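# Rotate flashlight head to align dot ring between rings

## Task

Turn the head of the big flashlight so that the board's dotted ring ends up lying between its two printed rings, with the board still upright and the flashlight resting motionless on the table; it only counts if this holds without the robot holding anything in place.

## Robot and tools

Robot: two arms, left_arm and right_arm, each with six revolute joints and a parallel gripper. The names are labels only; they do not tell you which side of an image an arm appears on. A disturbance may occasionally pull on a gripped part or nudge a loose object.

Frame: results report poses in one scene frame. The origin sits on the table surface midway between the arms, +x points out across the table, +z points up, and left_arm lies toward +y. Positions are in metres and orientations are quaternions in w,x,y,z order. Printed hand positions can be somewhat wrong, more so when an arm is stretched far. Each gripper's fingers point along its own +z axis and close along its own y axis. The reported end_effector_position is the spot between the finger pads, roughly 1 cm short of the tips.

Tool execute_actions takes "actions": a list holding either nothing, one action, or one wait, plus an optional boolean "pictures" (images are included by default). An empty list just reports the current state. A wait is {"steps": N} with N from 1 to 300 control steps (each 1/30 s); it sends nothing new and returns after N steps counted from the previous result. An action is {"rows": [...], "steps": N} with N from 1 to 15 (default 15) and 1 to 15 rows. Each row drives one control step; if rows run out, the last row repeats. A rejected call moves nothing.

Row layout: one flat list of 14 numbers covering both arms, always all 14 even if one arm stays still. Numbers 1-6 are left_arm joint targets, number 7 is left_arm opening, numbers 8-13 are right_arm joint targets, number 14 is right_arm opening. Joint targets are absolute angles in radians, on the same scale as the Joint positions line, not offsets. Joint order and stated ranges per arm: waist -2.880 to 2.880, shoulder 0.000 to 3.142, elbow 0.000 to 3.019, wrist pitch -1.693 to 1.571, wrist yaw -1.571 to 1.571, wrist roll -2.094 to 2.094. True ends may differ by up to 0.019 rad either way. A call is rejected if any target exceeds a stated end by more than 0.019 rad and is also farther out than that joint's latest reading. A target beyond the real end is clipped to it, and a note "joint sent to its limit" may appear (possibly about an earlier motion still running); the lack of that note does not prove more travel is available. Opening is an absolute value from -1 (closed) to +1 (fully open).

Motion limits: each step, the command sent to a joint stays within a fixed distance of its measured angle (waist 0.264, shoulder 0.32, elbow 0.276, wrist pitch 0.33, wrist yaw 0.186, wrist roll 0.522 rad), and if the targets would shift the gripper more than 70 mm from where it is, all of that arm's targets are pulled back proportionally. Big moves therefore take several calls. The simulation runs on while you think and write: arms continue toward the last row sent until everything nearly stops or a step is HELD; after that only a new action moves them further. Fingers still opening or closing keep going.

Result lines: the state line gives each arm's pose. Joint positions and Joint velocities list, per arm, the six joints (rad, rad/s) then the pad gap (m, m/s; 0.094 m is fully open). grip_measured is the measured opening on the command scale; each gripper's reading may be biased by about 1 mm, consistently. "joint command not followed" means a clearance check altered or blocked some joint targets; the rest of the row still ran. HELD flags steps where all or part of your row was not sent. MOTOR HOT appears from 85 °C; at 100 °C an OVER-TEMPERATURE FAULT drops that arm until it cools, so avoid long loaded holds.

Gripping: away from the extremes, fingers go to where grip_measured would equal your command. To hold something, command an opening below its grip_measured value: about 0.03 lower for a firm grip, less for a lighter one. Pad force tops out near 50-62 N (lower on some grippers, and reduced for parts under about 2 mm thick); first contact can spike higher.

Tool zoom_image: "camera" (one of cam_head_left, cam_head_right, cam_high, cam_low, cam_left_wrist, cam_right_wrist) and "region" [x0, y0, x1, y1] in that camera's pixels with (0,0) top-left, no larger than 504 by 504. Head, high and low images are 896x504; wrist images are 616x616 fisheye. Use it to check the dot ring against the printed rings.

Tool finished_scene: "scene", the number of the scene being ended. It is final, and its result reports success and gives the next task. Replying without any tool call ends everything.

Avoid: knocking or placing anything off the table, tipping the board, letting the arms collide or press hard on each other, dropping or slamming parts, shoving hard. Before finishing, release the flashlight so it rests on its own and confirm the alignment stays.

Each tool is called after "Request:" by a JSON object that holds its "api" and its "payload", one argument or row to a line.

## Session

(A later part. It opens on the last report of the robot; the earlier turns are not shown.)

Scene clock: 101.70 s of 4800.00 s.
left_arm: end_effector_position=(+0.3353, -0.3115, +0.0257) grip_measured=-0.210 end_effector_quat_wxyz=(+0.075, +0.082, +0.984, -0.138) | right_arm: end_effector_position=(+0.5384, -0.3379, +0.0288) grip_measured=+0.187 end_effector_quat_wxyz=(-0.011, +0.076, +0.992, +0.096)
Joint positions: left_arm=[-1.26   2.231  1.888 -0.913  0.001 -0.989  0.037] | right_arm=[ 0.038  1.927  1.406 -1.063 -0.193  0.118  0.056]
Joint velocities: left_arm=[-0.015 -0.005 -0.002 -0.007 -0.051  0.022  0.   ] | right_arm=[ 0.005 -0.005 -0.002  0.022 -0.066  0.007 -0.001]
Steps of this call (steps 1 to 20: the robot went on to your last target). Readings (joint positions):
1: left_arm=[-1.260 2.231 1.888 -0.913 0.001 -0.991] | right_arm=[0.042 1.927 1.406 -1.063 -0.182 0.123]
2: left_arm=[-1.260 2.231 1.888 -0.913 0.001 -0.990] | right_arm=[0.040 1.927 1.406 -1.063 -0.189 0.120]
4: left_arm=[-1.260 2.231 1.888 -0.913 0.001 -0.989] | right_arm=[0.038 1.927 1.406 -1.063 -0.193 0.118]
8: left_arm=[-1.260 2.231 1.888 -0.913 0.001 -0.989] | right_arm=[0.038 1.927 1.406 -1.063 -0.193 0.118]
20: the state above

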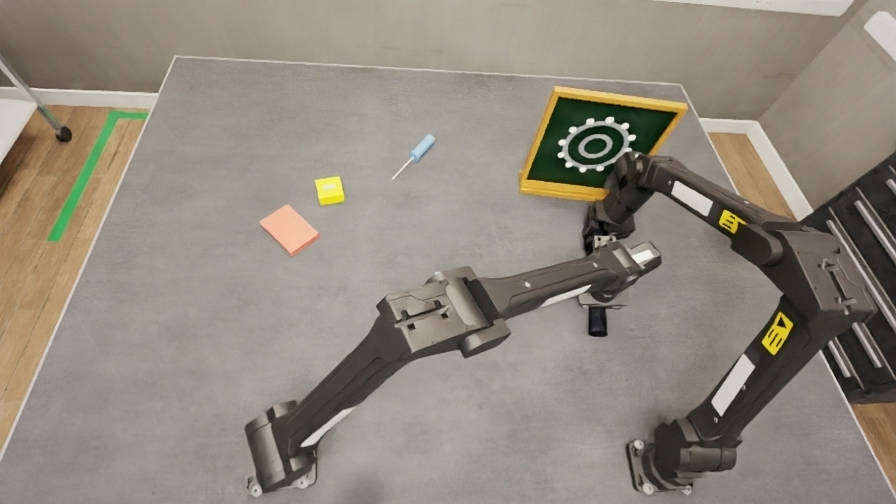

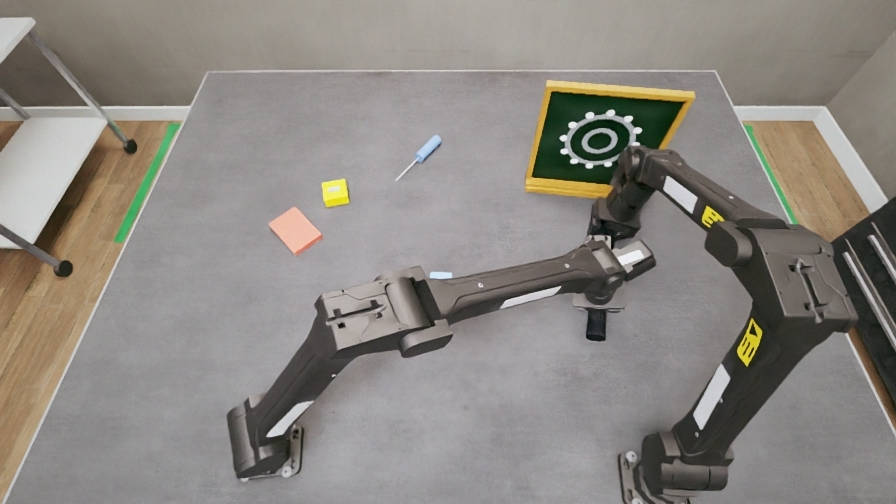

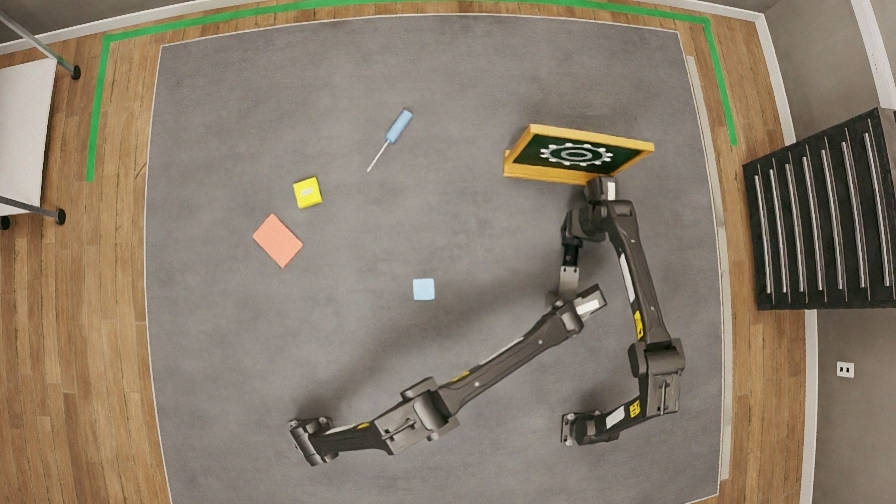

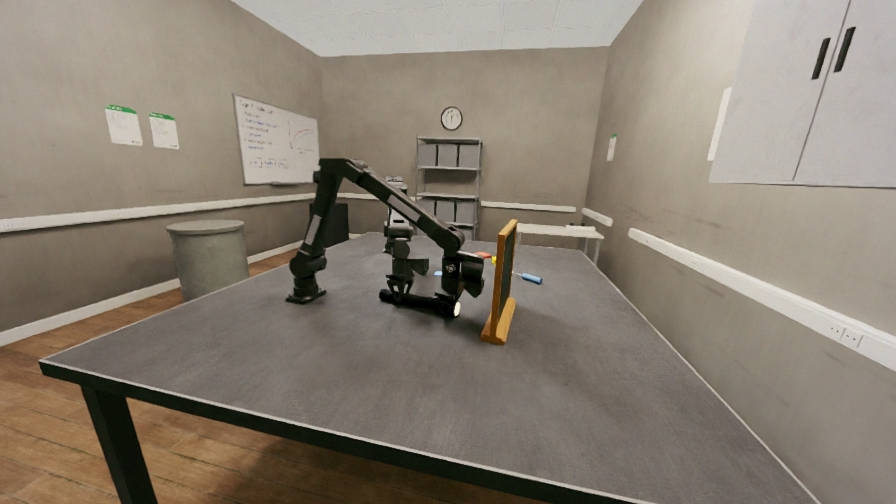

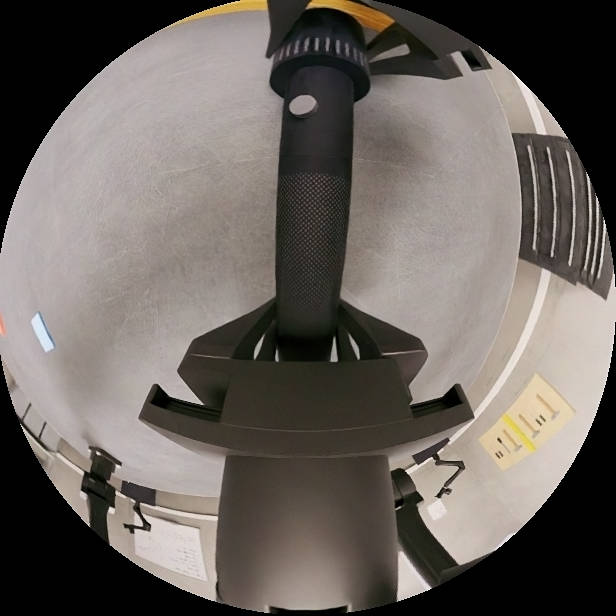

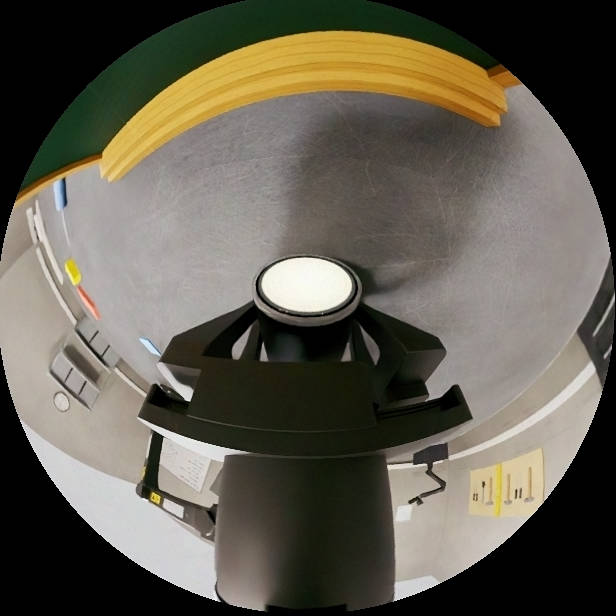

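Request:
{"api": "execute_actions", "payload": {
  "actions": [
    {"rows":[[-1.258,2.235,1.895,-0.91,0,-1.0,-0.25, 0.03,1.93,1.42,-1.06,-0.195,0.12,0.36],[-1.258,2.235,1.895,-0.91,0,-1.0,-0.25, 0.03,1.93,1.42,-1.06,-0.195,0.12,0.36],[-1.258,2.235,1.895,-0.91,0,-1.0,-0.25, 0.03,1.93,1.42,-1.06,-0.195,0.12,0.36],[-1.258,2.235,1.895,-0.91,0,-1.0,-0.25, 0.015,1.935,1.42,-1.06,-0.225,0.11,0.36],[-1.258,2.235,1.895,-0.91,0,-1.0,-0.25, 0.008,1.938,1.42,-1.06,-0.25,0.10,0.36],[-1.258,2.235,1.895,-0.91,0,-1.0,-0.25, 0.0,1.94,1.42,-1.06,-0.275,0.095,0.36],[-1.258,2.235,1.895,-0.91,0,-1.0,-0.25, -0.008,1.943,1.42,-1.06,-0.3,0.087,0.36],[-1.258,2.235,1.895,-0.91,0,-1.0,-0.25, -0.015,1.946,1.42,-1.06,-0.325,0.08,0.36],[-1.258,2.235,1.895,-0.91,0,-1.0,-0.25, -0.022,1.948,1.42,-1.06,-0.35,0.072,0.36],[-1.258,2.235,1.895,-0.91,0,-1.0,-0.25, -0.03,1.95,1.42,-1.06,-0.375,0.065,0.36],[-1.258,2.235,1.895,-0.91,0,-1.0,-0.25, -0.034,1.953,1.42,-1.06,-0.4,0.058,0.36]]}
  ],
  "pictures": false
}}

Request:
{"api": "execute_actions", "payload": {
  "actions": [
    {"rows":[[-1.258,2.235,1.895,-0.91,0,-1.0,-0.25, -0.034,1.953,1.42,-1.06,-0.4,0.058,0.36],[-1.258,2.235,1.895,-0.91,0,-1.0,-0.25, -0.034,1.953,1.42,-1.06,-0.4,0.058,0.36],[-1.258,2.235,1.895,-0.91,0,-1.0,-0.25, -0.034,1.953,1.42,-1.06,-0.4,0.058,0.36],[-1.258,2.235,1.895,-0.91,0,-1.0,-0.25, -0.034,1.953,1.42,-1.06,-0.4,0.058,0.36],[-1.258,2.235,1.895,-0.91,0,-1.0,-0.25, -0.034,1.953,1.42,-1.06,-0.4,0.058,0.36],[-1.258,2.235,1.895,-0.91,0,-1.0,-0.25, -0.034,1.953,1.42,-1.06,-0.4,0.058,0.36],[-1.258,2.235,1.895,-0.91,0,-1.0,-0.25, -0.03,1.95,1.42,-1.06,-0.4,0.062,0.25],[-1.258,2.235,1.895,-0.91,0,-1.0,-0.25, -0.03,1.95,1.42,-1.06,-0.4,0.062,0.15]]}
  ],
  "pictures": false
}}

Scene clock: 116.30 s of 4800.00 s.
left_arm: end_effector_position=(+0.3353, -0.3115, +0.0257) grip_measured=-0.210 end_effector_quat_wxyz=(+0.074, +0.079, +0.984, -0.138) | right_arm: end_effector_position=(+0.5404, -0.3405, +0.0319) grip_measured=+0.358 end_effector_quat_wxyz=(-0.011, +0.090, +0.975, +0.201)
Joint positions: left_arm=[-1.26   2.231  1.888 -0.913  0.001 -0.996  0.037] | right_arm=[-0.03   1.942  1.406 -1.063 -0.405  0.077  0.064]
Joint velocities: left_arm=[-0.005 -0.005 -0.002 -0.027 -0.037 -0.007  0.   ] | right_arm=[-0.015  0.005  0.002  0.002 -0.022 -0.139 -0.   ]
Steps of this call (steps 1 to 15: the robot went on to your last target; steps 16 to 90: nothing new was sent; then 11.10 s passed at rest; steps 91 to 105: all 15 steps of this action). Readings (joint positions):
91: left_arm=[-1.260 2.231 1.888 -0.913 0.001 -0.989] | right_arm=[0.038 1.927 1.406 -1.063 -0.193 0.118]
92: left_arm=[-1.260 2.231 1.888 -0.913 0.001 -0.989] | right_arm=[0.038 1.927 1.406 -1.063 -0.193 0.118]
94: left_arm=[-1.260 2.231 1.888 -0.913 0.001 -0.989] | right_arm=[0.037 1.927 1.406 -1.063 -0.208 0.118]
98: left_arm=[-1.260 2.231 1.888 -0.913 0.001 -0.999] | right_arm=[0.017 1.930 1.406 -1.063 -0.299 0.106]
105: the state above

Scene clock: 116.80 s of 4800.00 s.
left_arm: end_effector_position=(+0.3351, -0.3116, +0.0257) grip_measured=-0.210 end_effector_quat_wxyz=(+0.074, +0.082, +0.984, -0.138) | right_arm: end_effector_position=(+0.5404, -0.3396, +0.0322) grip_measured=+0.189 end_effector_quat_wxyz=(-0.011, +0.086, +0.975, +0.203)
Joint positions: left_arm=[-1.26   2.231  1.888 -0.913  0.002 -0.99   0.037] | right_arm=[-0.029  1.942  1.406 -1.063 -0.408  0.069  0.056]
Joint velocities: left_arm=[-0.015  0.015  0.002 -0.002  0.022 -0.037  0.001] | right_arm=[ 0.005  0.005 -0.007 -0.032 -0.066 -0.081 -0.001]
Steps of this call (steps 1 to 15: all 15 steps of this action). Readings (joint positions):
1: left_arm=[-1.260 2.231 1.888 -0.913 0.001 -0.995] | right_arm=[-0.030 1.942 1.406 -1.063 -0.404 0.075]
2: left_arm=[-1.260 2.231 1.888 -0.913 0.001 -0.995] | right_arm=[-0.030 1.942 1.406 -1.063 -0.404 0.074]
4: left_arm=[-1.260 2.231 1.888 -0.913 0.001 -0.995] | right_arm=[-0.030 1.942 1.406 -1.063 -0.404 0.073]
8: left_arm=[-1.260 2.231 1.888 -0.913 0.001 -0.991] | right_arm=[-0.030 1.942 1.406 -1.063 -0.408 0.071]
15: the state above

Request:
{"api": "execute_actions", "payload": {
  "actions": [
    {"rows":[[-1.258,2.235,1.895,-0.91,0,-1.0,-0.25, -0.01,1.936,1.42,-1.06,-0.39,0.078,0.15],[-1.258,2.235,1.895,-0.91,0,-1.0,-0.25, -0.002,1.932,1.42,-1.06,-0.37,0.085,0.15],[-1.258,2.235,1.895,-0.91,0,-1.0,-0.25, 0.005,1.93,1.42,-1.06,-0.345,0.092,0.15],[-1.258,2.235,1.895,-0.91,0,-1.0,-0.25, 0.012,1.928,1.42,-1.06,-0.32,0.099,0.15],[-1.258,2.235,1.895,-0.91,0,-1.0,-0.25, 0.018,1.926,1.42,-1.06,-0.3,0.105,0.15],[-1.258,2.235,1.895,-0.91,0,-1.0,-0.25, 0.024,1.924,1.42,-1.06,-0.28,0.111,0.15],[-1.258,2.235,1.895,-0.91,0,-1.0,-0.25, 0.03,1.922,1.42,-1.06,-0.26,0.117,0.15],[-1.258,2.235,1.895,-0.91,0,-1.0,-0.25, 0.036,1.92,1.42,-1.06,-0.24,0.123,0.15],[-1.258,2.235,1.895,-0.91,0,-1.0,-0.25, 0.042,1.918,1.42,-1.06,-0.22,0.129,0.15],[-1.258,2.235,1.895,-0.91,0,-1.0,-0.25, 0.048,1.917,1.42,-1.06,-0.2,0.135,0.15],[-1.258,2.235,1.895,-0.91,0,-1.0,-0.25, 0.054,1.916,1.42,-1.06,-0.18,0.141,0.15],[-1.258,2.235,1.895,-0.91,0,-1.0,-0.25, 0.06,1.915,1.42,-1.06,-0.16,0.147,0.15],[-1.258,2.235,1.895,-0.91,0,-1.0,-0.25, 0.066,1.914,1.42,-1.06,-0.14,0.153,0.15],[-1.258,2.235,1.895,-0.91,0,-1.0,-0.25, 0.072,1.913,1.42,-1.06,-0.12,0.159,0.15],[-1.258,2.235,1.895,-0.91,0,-1.0,-0.25, 0.078,1.912,1.42,-1.06,-0.1,0.165,0.15]]}
  ],
  "pictures": false
}}

Request:
{"api": "execute_actions", "payload": {
  "actions": [
    {"rows":[[-1.258,2.235,1.895,-0.91,0,-1.0,-0.25, 0.084,1.912,1.42,-1.06,-0.08,0.171,0.15],[-1.258,2.235,1.895,-0.91,0,-1.0,-0.25, 0.09,1.912,1.42,-1.06,-0.06,0.177,0.15],[-1.258,2.235,1.895,-0.91,0,-1.0,-0.25, 0.096,1.912,1.42,-1.06,-0.04,0.183,0.15],[-1.258,2.235,1.895,-0.91,0,-1.0,-0.25, 0.102,1.912,1.42,-1.06,-0.02,0.189,0.15],[-1.258,2.235,1.895,-0.91,0,-1.0,-0.25, 0.108,1.914,1.42,-1.06,0,0.195,0.15],[-1.258,2.235,1.895,-0.91,0,-1.0,-0.25, 0.114,1.916,1.42,-1.06,0.02,0.201,0.15],[-1.258,2.235,1.895,-0.91,0,-1.0,-0.25, 0.12,1.918,1.42,-1.06,0.04,0.207,0.15],[-1.258,2.235,1.895,-0.91,0,-1.0,-0.25, 0.126,1.92,1.42,-1.06,0.06,0.213,0.15],[-1.258,2.235,1.895,-0.91,0,-1.0,-0.25, 0.132,1.922,1.42,-1.06,0.08,0.219,0.15],[-1.258,2.235,1.895,-0.91,0,-1.0,-0.25, 0.138,1.924,1.42,-1.06,0.1,0.225,0.15],[-1.258,2.235,1.895,-0.91,0,-1.0,-0.25, 0.144,1.926,1.42,-1.06,0.12,0.231,0.15],[-1.258,2.235,1.895,-0.91,0,-1.0,-0.25, 0.15,1.928,1.42,-1.06,0.14,0.237,0.15],[-1.258,2.235,1.895,-0.91,0,-1.0,-0.25, 0.156,1.93,1.42,-1.06,0.16,0.243,0.15],[-1.258,2.235,1.895,-0.91,0,-1.0,-0.25, 0.162,1.932,1.42,-1.06,0.18,0.249,0.15],[-1.258,2.235,1.895,-0.91,0,-1.0,-0.25, 0.166,1.933,1.42,-1.06,0.2,0.253,0.15]]}
  ],
  "pictures": false
}}

Request:
{"api": "execute_actions", "payload": {
  "actions": [
    {"steps":10}
  ]
}}

Request:
{"api": "zoom_image", "payload": {
  "camera": "cam_head_left",
  "region": [510,80,700,210]
}}

Scene clock: 132.57 s of 4800.00 s.
left_arm: end_effector_position=(+0.3329, -0.3126, +0.0257) grip_measured=-0.210 end_effector_quat_wxyz=(+0.071, +0.076, +0.985, -0.140) | right_arm: end_effector_position=(+0.5388, -0.3372, +0.0324) grip_measured=+0.189 end_effector_quat_wxyz=(-0.007, +0.089, +0.994, +0.066)
Joint positions: left_arm=[-1.262  2.231  1.888 -0.913  0.006 -1.005  0.037] | right_arm=[ 0.058  1.917  1.406 -1.063 -0.134  0.166  0.056]
Joint velocities: left_arm=[-0.005  0.005 -0.017 -0.007 -0.022 -0.066 -0.   ] | right_arm=[ 0.171 -0.044  0.002  0.007  0.505  0.198  0.001]
Steps of this call (steps 1 to 15: the robot went on to your last target; steps 16 to 90: nothing new was sent; then 12.27 s passed at rest; steps 91 to 105: all 15 steps of this action). Readings (joint positions):
91: left_arm=[-1.260 2.231 1.888 -0.913 0.002 -0.989] | right_arm=[-0.029 1.941 1.406 -1.063 -0.407 0.069]
92: left_arm=[-1.260 2.231 1.888 -0.913 0.002 -0.989] | right_arm=[-0.026 1.940 1.406 -1.063 -0.399 0.071]
94: left_arm=[-1.260 2.231 1.888 -0.913 0.003 -0.989] | right_arm=[-0.015 1.936 1.406 -1.063 -0.361 0.083]
98: left_arm=[-1.260 2.231 1.888 -0.913 0.005 -0.998] | right_arm=[0.016 1.927 1.406 -1.063 -0.271 0.114]
105: the state above

Scene clock: 133.07 s of 4800.00 s.
left_arm: end_effector_position=(+0.3323, -0.3128, +0.0257) grip_measured=-0.210 end_effector_quat_wxyz=(+0.070, +0.074, +0.985, -0.140) | right_arm: end_effector_position=(+0.5391, -0.3369, +0.0331) grip_measured=+0.189 end_effector_quat_wxyz=(+0.012, +0.094, +0.992, -0.081)
Joint positions: left_arm=[-1.263  2.231  1.888 -0.913  0.007 -1.011  0.037] | right_arm=[ 0.151  1.917  1.406 -1.063  0.164  0.27   0.056]
Joint velocities: left_arm=[ 0.005 -0.005  0.002 -0.022  0.037 -0.066  0.   ] | right_arm=[ 0.181  0.034 -0.002  0.007  0.432  0.095 -0.001]
Steps of this call (steps 1 to 15: all 15 steps of this action). Readings (joint positions):
1: left_arm=[-1.262 2.231 1.888 -0.913 0.006 -1.006] | right_arm=[0.064 1.916 1.406 -1.063 -0.114 0.173]
2: left_arm=[-1.262 2.231 1.888 -0.913 0.006 -1.006] | right_arm=[0.071 1.916 1.406 -1.063 -0.094 0.181]
4: left_arm=[-1.262 2.231 1.888 -0.913 0.007 -1.007] | right_arm=[0.083 1.915 1.406 -1.063 -0.054 0.195]
8: left_arm=[-1.262 2.231 1.888 -0.913 0.007 -1.009] | right_arm=[0.108 1.915 1.406 -1.063 0.025 0.223]
15: the state above

Scene clock: 133.40 s of 4800.00 s.
left_arm: end_effector_position=(+0.3323, -0.3128, +0.0257) grip_measured=-0.210 end_effector_quat_wxyz=(+0.070, +0.071, +0.985, -0.140) | right_arm: end_effector_position=(+0.5391, -0.3356, +0.0330) grip_measured=+0.188 end_effector_quat_wxyz=(+0.014, +0.092, +0.991, -0.093)
Joint positions: left_arm=[-1.263  2.231  1.888 -0.913  0.007 -1.015  0.037] | right_arm=[ 0.161  1.919  1.406 -1.063  0.188  0.276  0.056]
Joint velocities: left_arm=[-0.015  0.015  0.012 -0.002  0.037  0.037 -0.   ] | right_arm=[-0.015 -0.015 -0.002 -0.002 -0.051 -0.051  0.   ]
Steps of this call (steps 1 to 10: the robot went on to your last target). Readings (joint positions):
1: left_arm=[-1.263 2.231 1.888 -0.913 0.007 -1.012] | right_arm=[0.157 1.918 1.406 -1.063 0.177 0.273]
2: left_arm=[-1.263 2.231 1.888 -0.913 0.007 -1.014] | right_arm=[0.160 1.918 1.406 -1.063 0.185 0.274]
4: left_arm=[-1.263 2.231 1.888 -0.913 0.007 -1.015] | right_arm=[0.161 1.919 1.406 -1.063 0.188 0.275]
8: left_arm=[-1.263 2.231 1.888 -0.913 0.007 -1.015] | right_arm=[0.161 1.919 1.406 -1.063 0.188 0.276]
10: the state above

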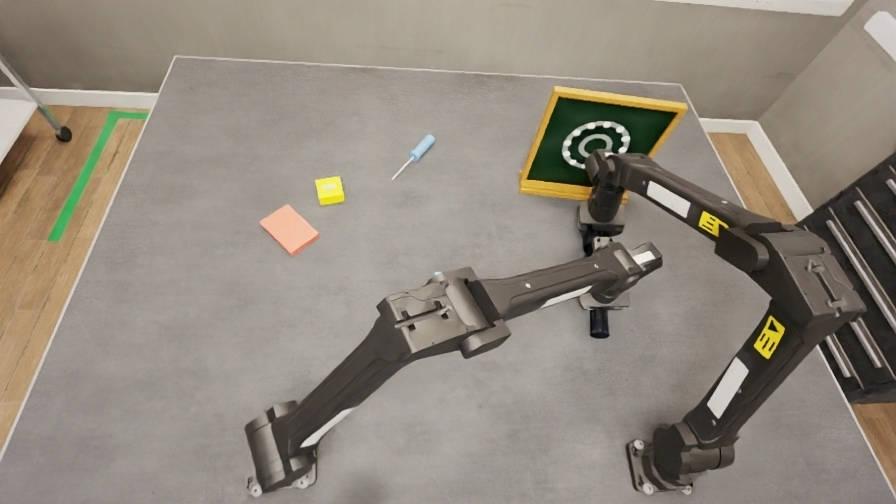

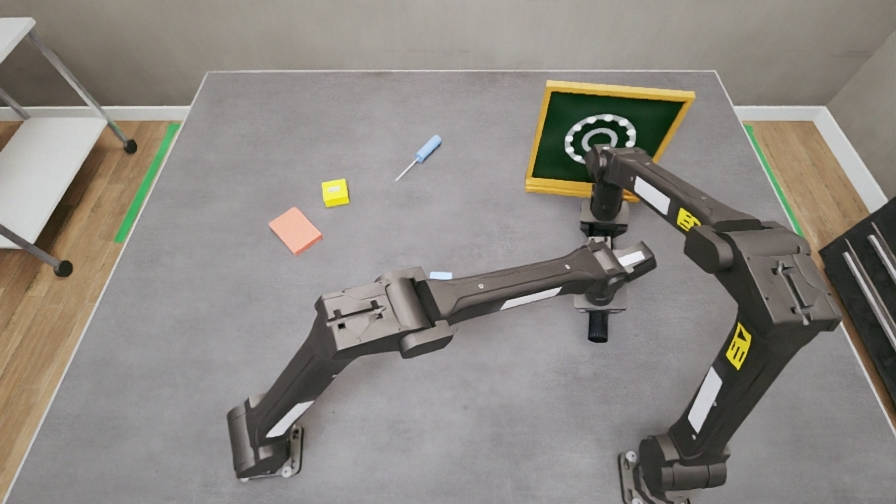

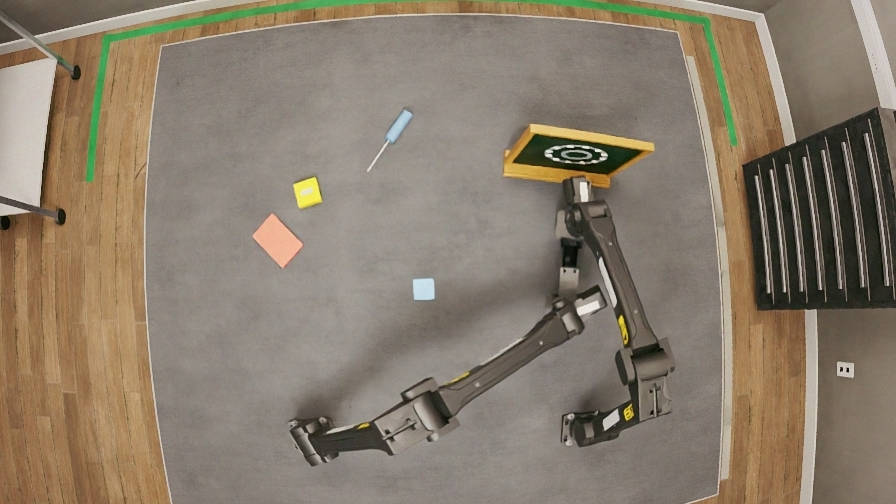

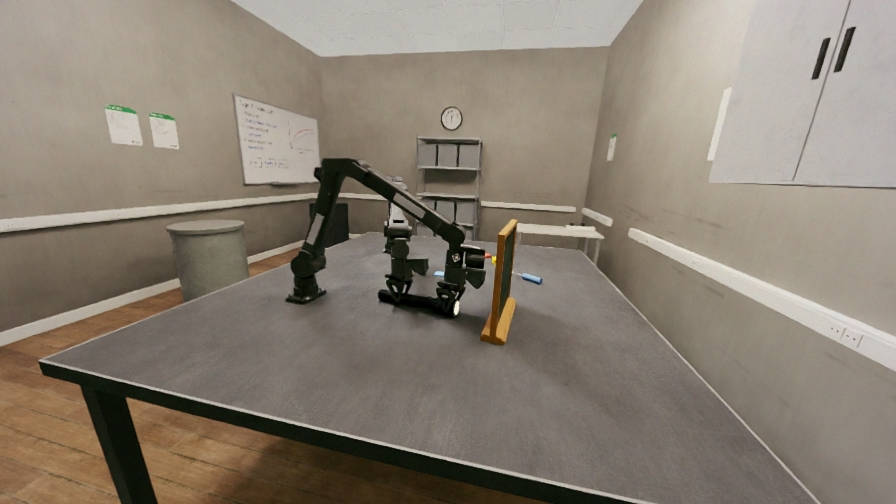

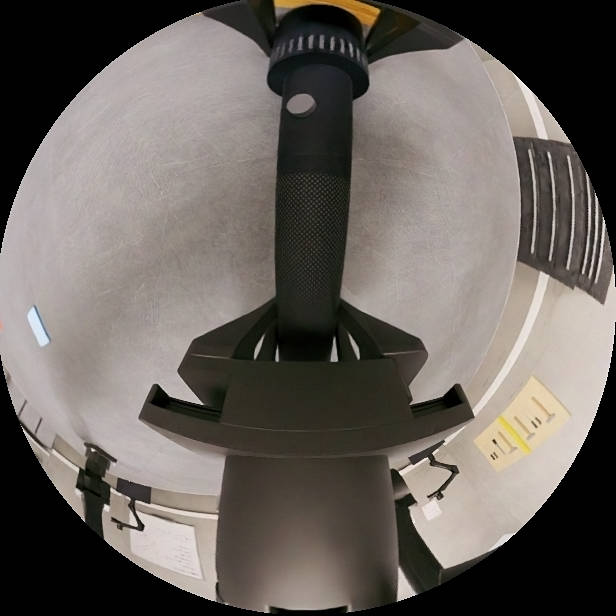

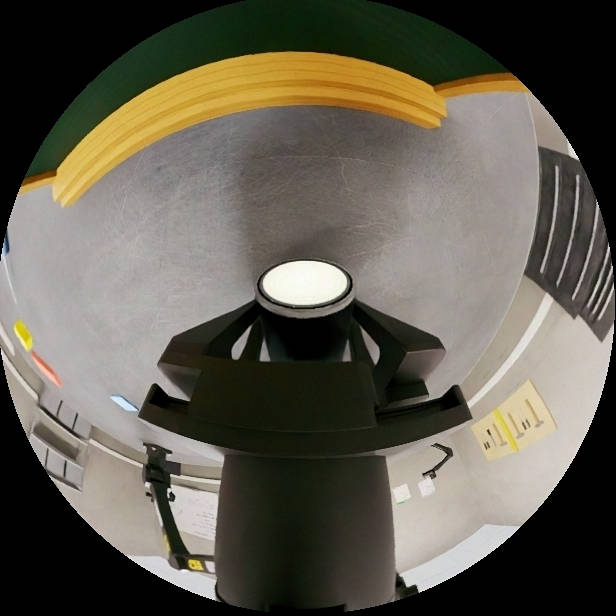

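Region (510, 80, 700, 210) of cam_head_left's 896x504 image, scaled by 2.653, with more detail than that image has; it fills the top 345 rows of this view, and the rest is white.

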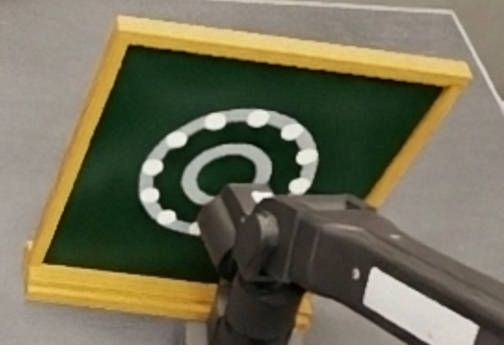

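Request:
{"api": "execute_actions", "payload": {
  "actions": [
    {"rows":[[-1.258,2.235,1.895,-0.91,0,-1.0,-0.25, 0.158,1.92,1.42,-1.06,0.19,0.26,0.6],[-1.258,2.235,1.895,-0.91,0,-1.0,-0.25, 0.158,1.92,1.42,-1.06,0.19,0.26,0.6],[-1.258,2.235,1.895,-0.91,0,-1.0,-0.25, 0.15,1.92,1.42,-1.06,0.19,0.25,0.6],[-1.258,2.235,1.895,-0.91,0,-1.0,-0.25, 0.135,1.92,1.42,-1.06,0.17,0.23,0.6],[-1.258,2.235,1.895,-0.91,0,-1.0,-0.25, 0.122,1.92,1.42,-1.06,0.14,0.22,0.6],[-1.258,2.235,1.895,-0.91,0,-1.0,-0.25, 0.11,1.92,1.42,-1.06,0.11,0.21,0.6],[-1.258,2.235,1.895,-0.91,0,-1.0,-0.25, 0.1,1.92,1.42,-1.06,0.08,0.2,0.6],[-1.258,2.235,1.895,-0.91,0,-1.0,-0.25, 0.091,1.92,1.42,-1.06,0.05,0.19,0.6],[-1.258,2.235,1.895,-0.91,0,-1.0,-0.25, 0.082,1.92,1.42,-1.06,0.02,0.18,0.6],[-1.258,2.235,1.895,-0.91,0,-1.0,-0.25, 0.073,1.92,1.42,-1.06,-0.01,0.17,0.6],[-1.258,2.235,1.895,-0.91,0,-1.0,-0.25, 0.064,1.92,1.42,-1.06,-0.04,0.16,0.6],[-1.258,2.235,1.895,-0.91,0,-1.0,-0.25, 0.055,1.92,1.42,-1.06,-0.07,0.15,0.6],[-1.258,2.235,1.895,-0.91,0,-1.0,-0.25, 0.046,1.92,1.42,-1.06,-0.1,0.14,0.6],[-1.258,2.235,1.895,-0.91,0,-1.0,-0.25, 0.037,1.92,1.42,-1.06,-0.13,0.13,0.6],[-1.258,2.235,1.895,-0.91,0,-1.0,-0.25, 0.028,1.92,1.42,-1.06,-0.16,0.12,0.55]]}
  ],
  "pictures": false
}}

Request:
{"api": "execute_actions", "payload": {
  "actions": [
    {"rows":[[-1.258,2.235,1.895,-0.91,0,-1.0,-0.25, 0.019,1.925,1.42,-1.06,-0.19,0.11,0.5],[-1.258,2.235,1.895,-0.91,0,-1.0,-0.25, 0.01,1.93,1.42,-1.06,-0.22,0.1,0.5],[-1.258,2.235,1.895,-0.91,0,-1.0,-0.25, 0.001,1.935,1.42,-1.06,-0.25,0.09,0.45],[-1.258,2.235,1.895,-0.91,0,-1.0,-0.25, -0.008,1.94,1.42,-1.06,-0.28,0.08,0.45],[-1.258,2.235,1.895,-0.91,0,-1.0,-0.25, -0.017,1.944,1.42,-1.06,-0.31,0.07,0.4],[-1.258,2.235,1.895,-0.91,0,-1.0,-0.25, -0.024,1.948,1.42,-1.06,-0.34,0.062,0.4],[-1.258,2.235,1.895,-0.91,0,-1.0,-0.25, -0.029,1.951,1.42,-1.06,-0.37,0.058,0.36],[-1.258,2.235,1.895,-0.91,0,-1.0,-0.25, -0.031,1.953,1.42,-1.06,-0.4,0.058,0.36]]}
  ],
  "pictures": false
}}

Request:
{"api": "execute_actions", "payload": {
  "actions": [
    {"rows":[[-1.258,2.235,1.895,-0.91,0,-1.0,-0.25, -0.03,1.95,1.42,-1.06,-0.4,0.062,0.25],[-1.258,2.235,1.895,-0.91,0,-1.0,-0.25, -0.03,1.95,1.42,-1.06,-0.4,0.062,0.15]],"steps":8}
  ],
  "pictures": false
}}

Request:
{"api": "execute_actions", "payload": {
  "actions": [
    {"rows":[[-1.258,2.235,1.895,-0.91,0,-1.0,-0.25, -0.01,1.936,1.42,-1.06,-0.39,0.078,0.15],[-1.258,2.235,1.895,-0.91,0,-1.0,-0.25, -0.002,1.932,1.42,-1.06,-0.37,0.085,0.15],[-1.258,2.235,1.895,-0.91,0,-1.0,-0.25, 0.005,1.93,1.42,-1.06,-0.345,0.092,0.15],[-1.258,2.235,1.895,-0.91,0,-1.0,-0.25, 0.012,1.928,1.42,-1.06,-0.32,0.099,0.15],[-1.258,2.235,1.895,-0.91,0,-1.0,-0.25, 0.018,1.926,1.42,-1.06,-0.3,0.105,0.15],[-1.258,2.235,1.895,-0.91,0,-1.0,-0.25, 0.024,1.924,1.42,-1.06,-0.28,0.111,0.15],[-1.258,2.235,1.895,-0.91,0,-1.0,-0.25, 0.03,1.922,1.42,-1.06,-0.26,0.117,0.15],[-1.258,2.235,1.895,-0.91,0,-1.0,-0.25, 0.036,1.92,1.42,-1.06,-0.24,0.123,0.15],[-1.258,2.235,1.895,-0.91,0,-1.0,-0.25, 0.042,1.918,1.42,-1.06,-0.22,0.129,0.15],[-1.258,2.235,1.895,-0.91,0,-1.0,-0.25, 0.048,1.917,1.42,-1.06,-0.2,0.135,0.15],[-1.258,2.235,1.895,-0.91,0,-1.0,-0.25, 0.054,1.916,1.42,-1.06,-0.18,0.141,0.15],[-1.258,2.235,1.895,-0.91,0,-1.0,-0.25, 0.06,1.915,1.42,-1.06,-0.16,0.147,0.15],[-1.258,2.235,1.895,-0.91,0,-1.0,-0.25, 0.066,1.914,1.42,-1.06,-0.14,0.153,0.15],[-1.258,2.235,1.895,-0.91,0,-1.0,-0.25, 0.072,1.913,1.42,-1.06,-0.12,0.159,0.15],[-1.258,2.235,1.895,-0.91,0,-1.0,-0.25, 0.078,1.912,1.42,-1.06,-0.1,0.165,0.15]]}
  ],
  "pictures": false
}}

Request:
{"api": "execute_actions", "payload": {
  "actions": [
    {"rows":[[-1.258,2.235,1.895,-0.91,0,-1.0,-0.25, 0.084,1.912,1.42,-1.06,-0.08,0.171,0.15],[-1.258,2.235,1.895,-0.91,0,-1.0,-0.25, 0.09,1.912,1.42,-1.06,-0.06,0.177,0.15],[-1.258,2.235,1.895,-0.91,0,-1.0,-0.25, 0.096,1.912,1.42,-1.06,-0.04,0.183,0.15],[-1.258,2.235,1.895,-0.91,0,-1.0,-0.25, 0.102,1.912,1.42,-1.06,-0.02,0.189,0.15],[-1.258,2.235,1.895,-0.91,0,-1.0,-0.25, 0.108,1.914,1.42,-1.06,0,0.195,0.15],[-1.258,2.235,1.895,-0.91,0,-1.0,-0.25, 0.114,1.916,1.42,-1.06,0.02,0.201,0.15],[-1.258,2.235,1.895,-0.91,0,-1.0,-0.25, 0.12,1.918,1.42,-1.06,0.04,0.207,0.15],[-1.258,2.235,1.895,-0.91,0,-1.0,-0.25, 0.126,1.92,1.42,-1.06,0.06,0.213,0.15],[-1.258,2.235,1.895,-0.91,0,-1.0,-0.25, 0.132,1.922,1.42,-1.06,0.08,0.219,0.15],[-1.258,2.235,1.895,-0.91,0,-1.0,-0.25, 0.138,1.924,1.42,-1.06,0.1,0.225,0.15],[-1.258,2.235,1.895,-0.91,0,-1.0,-0.25, 0.144,1.926,1.42,-1.06,0.12,0.231,0.15],[-1.258,2.235,1.895,-0.91,0,-1.0,-0.25, 0.15,1.928,1.42,-1.06,0.14,0.237,0.15],[-1.258,2.235,1.895,-0.91,0,-1.0,-0.25, 0.156,1.93,1.42,-1.06,0.16,0.243,0.15],[-1.258,2.235,1.895,-0.91,0,-1.0,-0.25, 0.162,1.932,1.42,-1.06,0.18,0.249,0.15],[-1.258,2.235,1.895,-0.91,0,-1.0,-0.25, 0.168,1.934,1.42,-1.06,0.2,0.255,0.15]]}
  ],
  "pictures": false
}}

Request:
{"api": "execute_actions", "payload": {
  "actions": [
    {"rows":[[-1.258,2.235,1.895,-0.91,0,-1.0,-0.25, 0.174,1.936,1.42,-1.06,0.22,0.262,0.15],[-1.258,2.235,1.895,-0.91,0,-1.0,-0.25, 0.18,1.938,1.42,-1.06,0.24,0.27,0.15],[-1.258,2.235,1.895,-0.91,0,-1.0,-0.25, 0.185,1.94,1.42,-1.06,0.26,0.278,0.15],[-1.258,2.235,1.895,-0.91,0,-1.0,-0.25, 0.189,1.942,1.42,-1.06,0.28,0.285,0.15],[-1.258,2.235,1.895,-0.91,0,-1.0,-0.25, 0.192,1.944,1.42,-1.06,0.3,0.29,0.15]],"steps":12}
  ]
}}

Request:
{"api": "zoom_image", "payload": {
  "camera": "cam_head_left",
  "region": [510,80,700,210]
}}

Scene clock: 168.33 s of 4800.00 s.
left_arm: end_effector_position=(+0.3324, -0.3128, +0.0257) grip_measured=-0.210 end_effector_quat_wxyz=(+0.070, +0.072, +0.985, -0.140) | right_arm: end_effector_position=(+0.5387, -0.3400, +0.0316) grip_measured=+0.567 end_effector_quat_wxyz=(-0.008, +0.095, +0.993, +0.067)
Joint positions: left_arm=[-1.263  2.231  1.888 -0.913  0.006 -1.014  0.037] | right_arm=[ 0.053  1.919  1.406 -1.063 -0.134  0.172  0.074]
Joint velocities: left_arm=[-0.005  0.005 -0.002 -0.002 -0.007 -0.022 -0.   ] | right_arm=[-0.357 -0.005  0.007 -0.017 -0.652 -0.256 -0.029]
Steps of this call (steps 1 to 30: the robot went on to your last target; steps 31 to 90: nothing new was sent; then 31.43 s passed at rest; steps 91 to 105: all 15 steps of this action). Readings (joint positions):
91: left_arm=[-1.263 2.231 1.888 -0.913 0.006 -1.015] | right_arm=[0.161 1.919 1.406 -1.063 0.188 0.275]
92: left_arm=[-1.263 2.231 1.888 -0.913 0.006 -1.014] | right_arm=[0.161 1.919 1.406 -1.063 0.188 0.274]
94: left_arm=[-1.263 2.231 1.888 -0.913 0.006 -1.014] | right_arm=[0.161 1.919 1.406 -1.063 0.180 0.267]
98: left_arm=[-1.263 2.231 1.888 -0.913 0.006 -1.014] | right_arm=[0.139 1.919 1.406 -1.063 0.074 0.236]
105: the state above

Scene clock: 168.83 s of 4800.00 s.
left_arm: end_effector_position=(+0.3325, -0.3127, +0.0257) grip_measured=-0.210 end_effector_quat_wxyz=(+0.071, +0.074, +0.985, -0.140) | right_arm: end_effector_position=(+0.5400, -0.3383, +0.0304) grip_measured=+0.363 end_effector_quat_wxyz=(-0.013, +0.088, +0.976, +0.200)
Joint positions: left_arm=[-1.263  2.231  1.888 -0.913  0.005 -1.009  0.037] | right_arm=[-0.026  1.944  1.406 -1.063 -0.403  0.076  0.064]
Joint velocities: left_arm=[-0.005 -0.005 -0.002 -0.007  0.022  0.007  0.   ] | right_arm=[-0.005  0.005 -0.012  0.017 -0.051 -0.037 -0.   ]
Steps of this call (steps 1 to 15: all 15 steps of this action). Readings (joint positions):
1: left_arm=[-1.263 2.231 1.888 -0.913 0.006 -1.014] | right_arm=[0.042 1.919 1.406 -1.063 -0.164 0.163]
2: left_arm=[-1.263 2.231 1.888 -0.913 0.006 -1.014] | right_arm=[0.031 1.919 1.406 -1.063 -0.194 0.153]
4: left_arm=[-1.263 2.231 1.888 -0.913 0.005 -1.012] | right_arm=[0.013 1.921 1.406 -1.063 -0.255 0.133]
8: left_arm=[-1.263 2.231 1.888 -0.913 0.005 -1.012] | right_arm=[-0.016 1.933 1.406 -1.063 -0.374 0.098]
15: the state above

Scene clock: 169.10 s of 4800.00 s.
left_arm: end_effector_position=(+0.3325, -0.3127, +0.0257) grip_measured=-0.210 end_effector_quat_wxyz=(+0.072, +0.078, +0.985, -0.139) | right_arm: end_effector_position=(+0.5401, -0.3378, +0.0306) grip_measured=+0.190 end_effector_quat_wxyz=(-0.013, +0.085, +0.976, +0.202)
Joint positions: left_arm=[-1.263  2.231  1.888 -0.913  0.005 -1.002  0.037] | right_arm=[-0.026  1.944  1.406 -1.063 -0.406  0.071  0.056]
Joint velocities: left_arm=[-0.005 -0.005 -0.002 -0.012  0.037 -0.007  0.001] | right_arm=[ 0.005 -0.015  0.017 -0.007 -0.037  0.066 -0.   ]
Steps of this call (steps 1 to 8: all 8 steps of this action). Readings (joint positions):
1: left_arm=[-1.263 2.231 1.888 -0.913 0.005 -1.008] | right_arm=[-0.026 1.944 1.406 -1.063 -0.404 0.075]
2: left_arm=[-1.263 2.231 1.888 -0.913 0.005 -1.005] | right_arm=[-0.026 1.944 1.406 -1.063 -0.405 0.073]
4: left_arm=[-1.263 2.231 1.888 -0.913 0.005 -1.002] | right_arm=[-0.026 1.944 1.406 -1.063 -0.406 0.071]
8: the state above

Scene clock: 169.60 s of 4800.00 s.
left_arm: end_effector_position=(+0.3312, -0.3134, +0.0258) grip_measured=-0.210 end_effector_quat_wxyz=(+0.070, +0.075, +0.985, -0.140) | right_arm: end_effector_position=(+0.5387, -0.3374, +0.0306) grip_measured=+0.190 end_effector_quat_wxyz=(-0.009, +0.093, +0.993, +0.066)
Joint positions: left_arm=[-1.264  2.231  1.888 -0.913  0.007 -1.011  0.037] | right_arm=[ 0.058  1.921  1.406 -1.063 -0.133  0.172  0.056]
Joint velocities: left_arm=[-0.015  0.005 -0.007 -0.002  0.007  0.007 -0.   ] | right_arm=[ 0.181 -0.024 -0.002 -0.007  0.403  0.198 -0.   ]
Steps of this call (steps 1 to 15: all 15 steps of this action). Readings (joint positions):
1: left_arm=[-1.263 2.231 1.888 -0.913 0.005 -1.002] | right_arm=[-0.025 1.944 1.406 -1.063 -0.404 0.071]
2: left_arm=[-1.263 2.231 1.888 -0.913 0.005 -1.001] | right_arm=[-0.024 1.943 1.406 -1.063 -0.397 0.073]
4: left_arm=[-1.263 2.231 1.888 -0.913 0.005 -1.001] | right_arm=[-0.014 1.939 1.406 -1.063 -0.360 0.087]
8: left_arm=[-1.263 2.231 1.888 -0.913 0.007 -1.005] | right_arm=[0.016 1.930 1.406 -1.063 -0.271 0.119]
15: the state above

Scene clock: 170.10 s of 4800.00 s.
left_arm: end_effector_position=(+0.3306, -0.3136, +0.0258) grip_measured=-0.210 end_effector_quat_wxyz=(+0.070, +0.073, +0.985, -0.141) | right_arm: end_effector_position=(+0.5390, -0.3380, +0.0314) grip_measured=+0.190 end_effector_quat_wxyz=(+0.011, +0.097, +0.992, -0.082)
Joint positions: left_arm=[-1.265  2.231  1.888 -0.913  0.007 -1.015  0.037] | right_arm=[ 0.15   1.921  1.406 -1.063  0.165  0.273  0.056]
Joint velocities: left_arm=[-0.015 -0.005 -0.022  0.007 -0.007 -0.066  0.   ] | right_arm=[ 0.171  0.034 -0.007  0.002  0.476  0.11   0.   ]
Steps of this call (steps 1 to 15: all 15 steps of this action). Readings (joint positions):
1: left_arm=[-1.265 2.231 1.888 -0.913 0.007 -1.011] | right_arm=[0.064 1.920 1.406 -1.063 -0.113 0.180]
2: left_arm=[-1.265 2.231 1.888 -0.913 0.007 -1.011] | right_arm=[0.070 1.919 1.406 -1.063 -0.094 0.187]
4: left_arm=[-1.265 2.231 1.888 -0.913 0.007 -1.012] | right_arm=[0.082 1.918 1.406 -1.063 -0.053 0.202]
8: left_arm=[-1.265 2.231 1.888 -0.913 0.007 -1.014] | right_arm=[0.107 1.918 1.406 -1.063 0.026 0.229]
15: the state above

Scene clock: 170.50 s of 4800.00 s.
left_arm: end_effector_position=(+0.3306, -0.3136, +0.0258) grip_measured=-0.210 end_effector_quat_wxyz=(+0.069, +0.071, +0.985, -0.141) | right_arm: end_effector_position=(+0.5396, -0.3368, +0.0315) grip_measured=+0.190 end_effector_quat_wxyz=(+0.023, +0.093, +0.985, -0.141)
Joint positions: left_arm=[-1.265  2.231  1.888 -0.913  0.007 -1.019  0.037] | right_arm=[ 0.19   1.929  1.406 -1.063  0.287  0.309  0.056]
Joint velocities: left_arm=[-0.024 -0.015 -0.017 -0.002  0.007 -0.066 -0.002] | right_arm=[-0.015 -0.015  0.007  0.002 -0.007 -0.022 -0.001]
Steps of this call (steps 1 to 12: all 12 steps of this action). Readings (joint positions):
1: left_arm=[-1.265 2.231 1.888 -0.913 0.007 -1.016] | right_arm=[0.156 1.921 1.406 -1.063 0.185 0.279]
2: left_arm=[-1.265 2.231 1.888 -0.913 0.007 -1.016] | right_arm=[0.163 1.923 1.406 -1.063 0.206 0.285]
4: left_arm=[-1.265 2.231 1.888 -0.913 0.007 -1.016] | right_arm=[0.175 1.926 1.406 -1.063 0.246 0.297]
8: left_arm=[-1.265 2.231 1.888 -0.913 0.007 -1.019] | right_arm=[0.190 1.929 1.406 -1.063 0.287 0.309]
12: the state above

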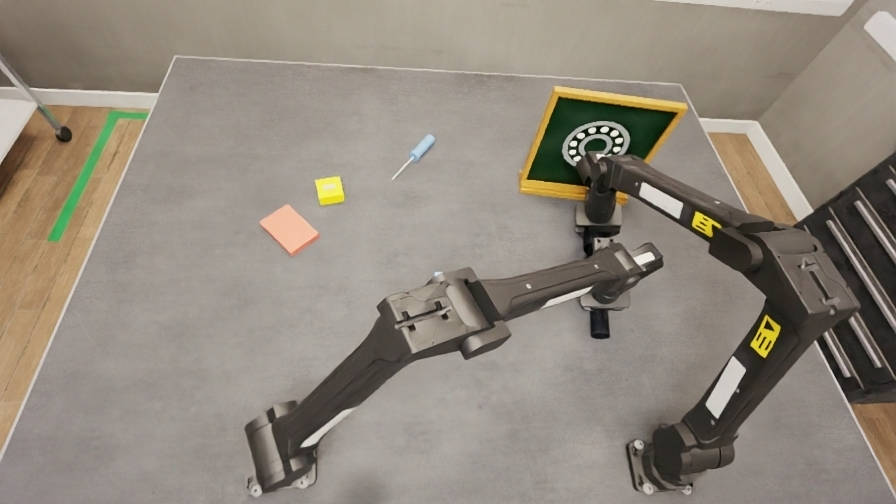

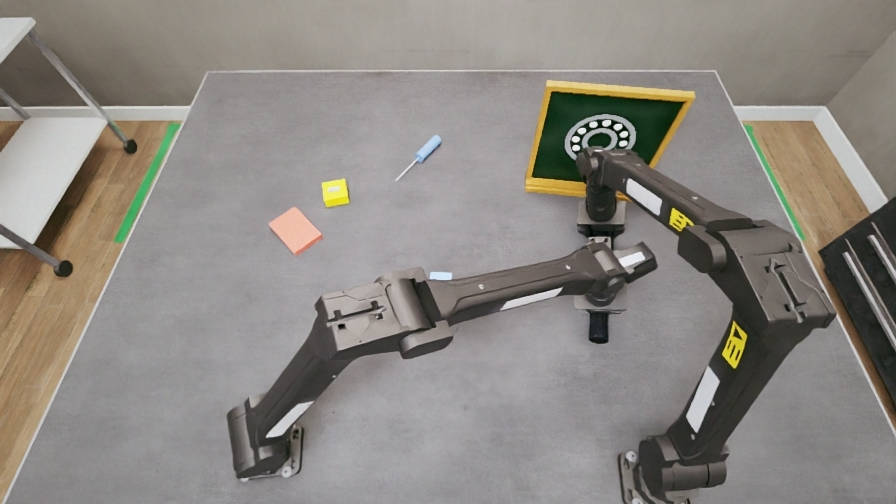

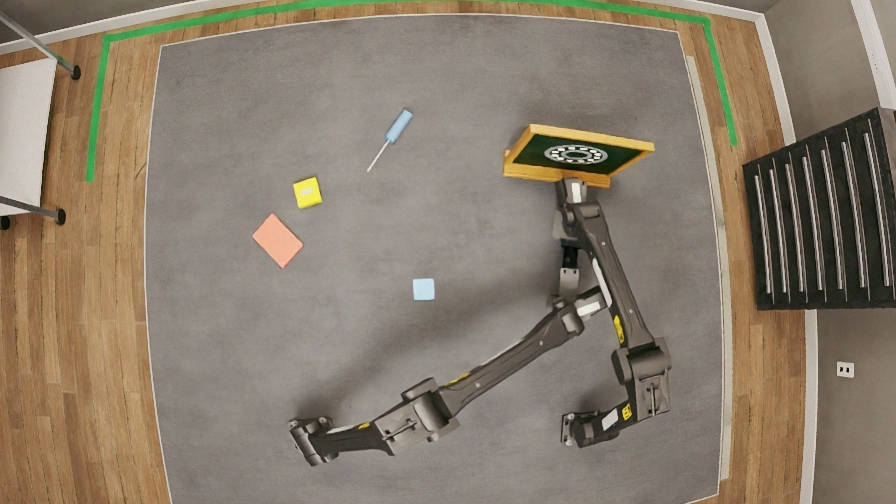

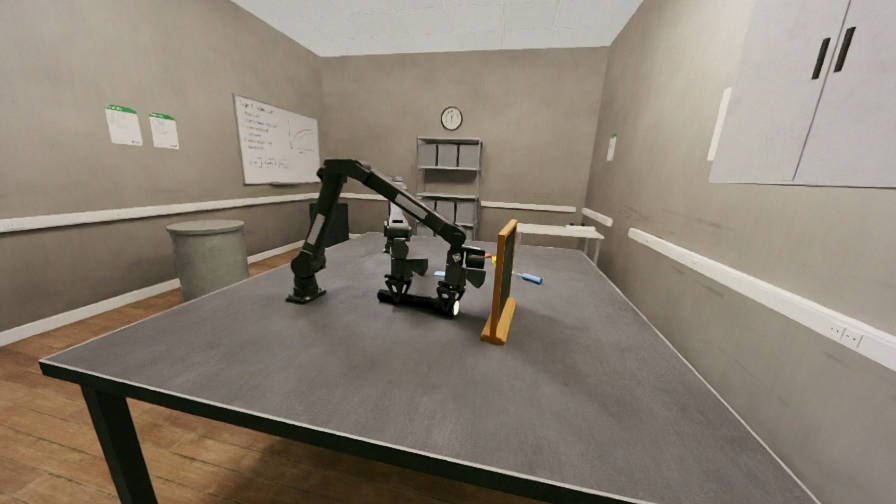

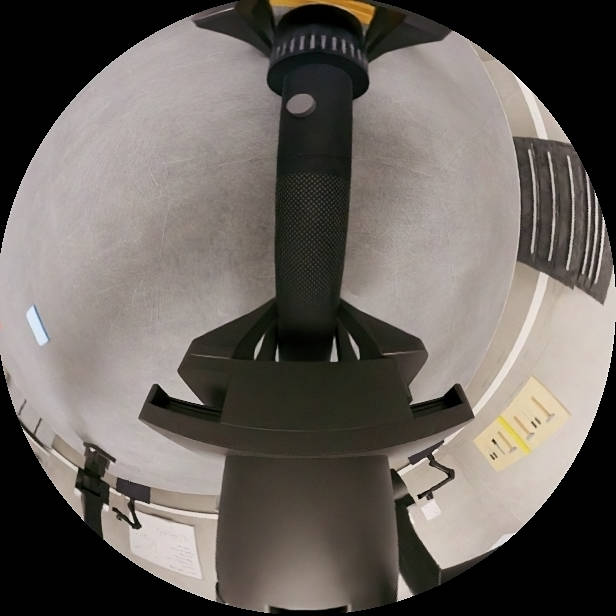

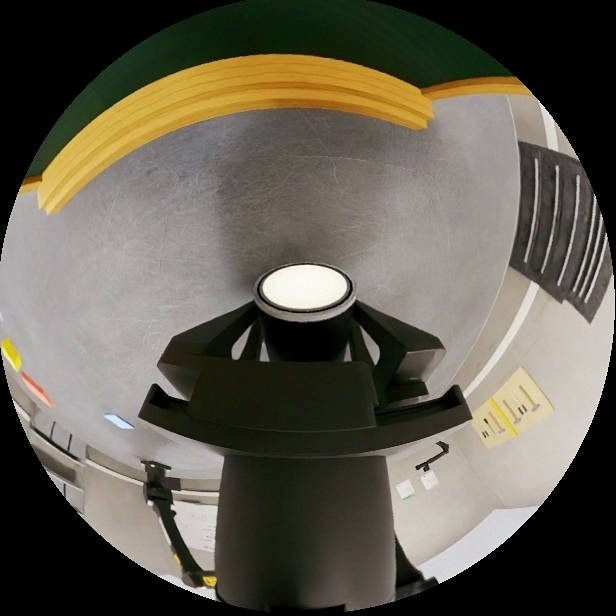

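Region (510, 80, 700, 210) of cam_head_left's 896x504 image, scaled by 2.653, with more detail than that image has; it fills the top 345 rows of this view, and the rest is white.

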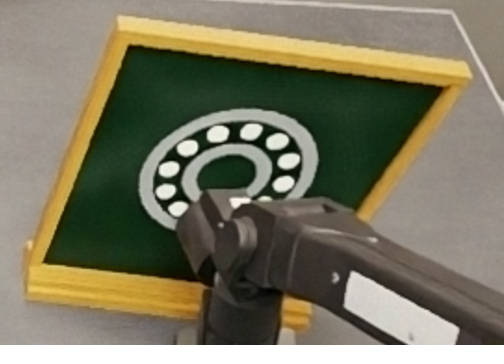

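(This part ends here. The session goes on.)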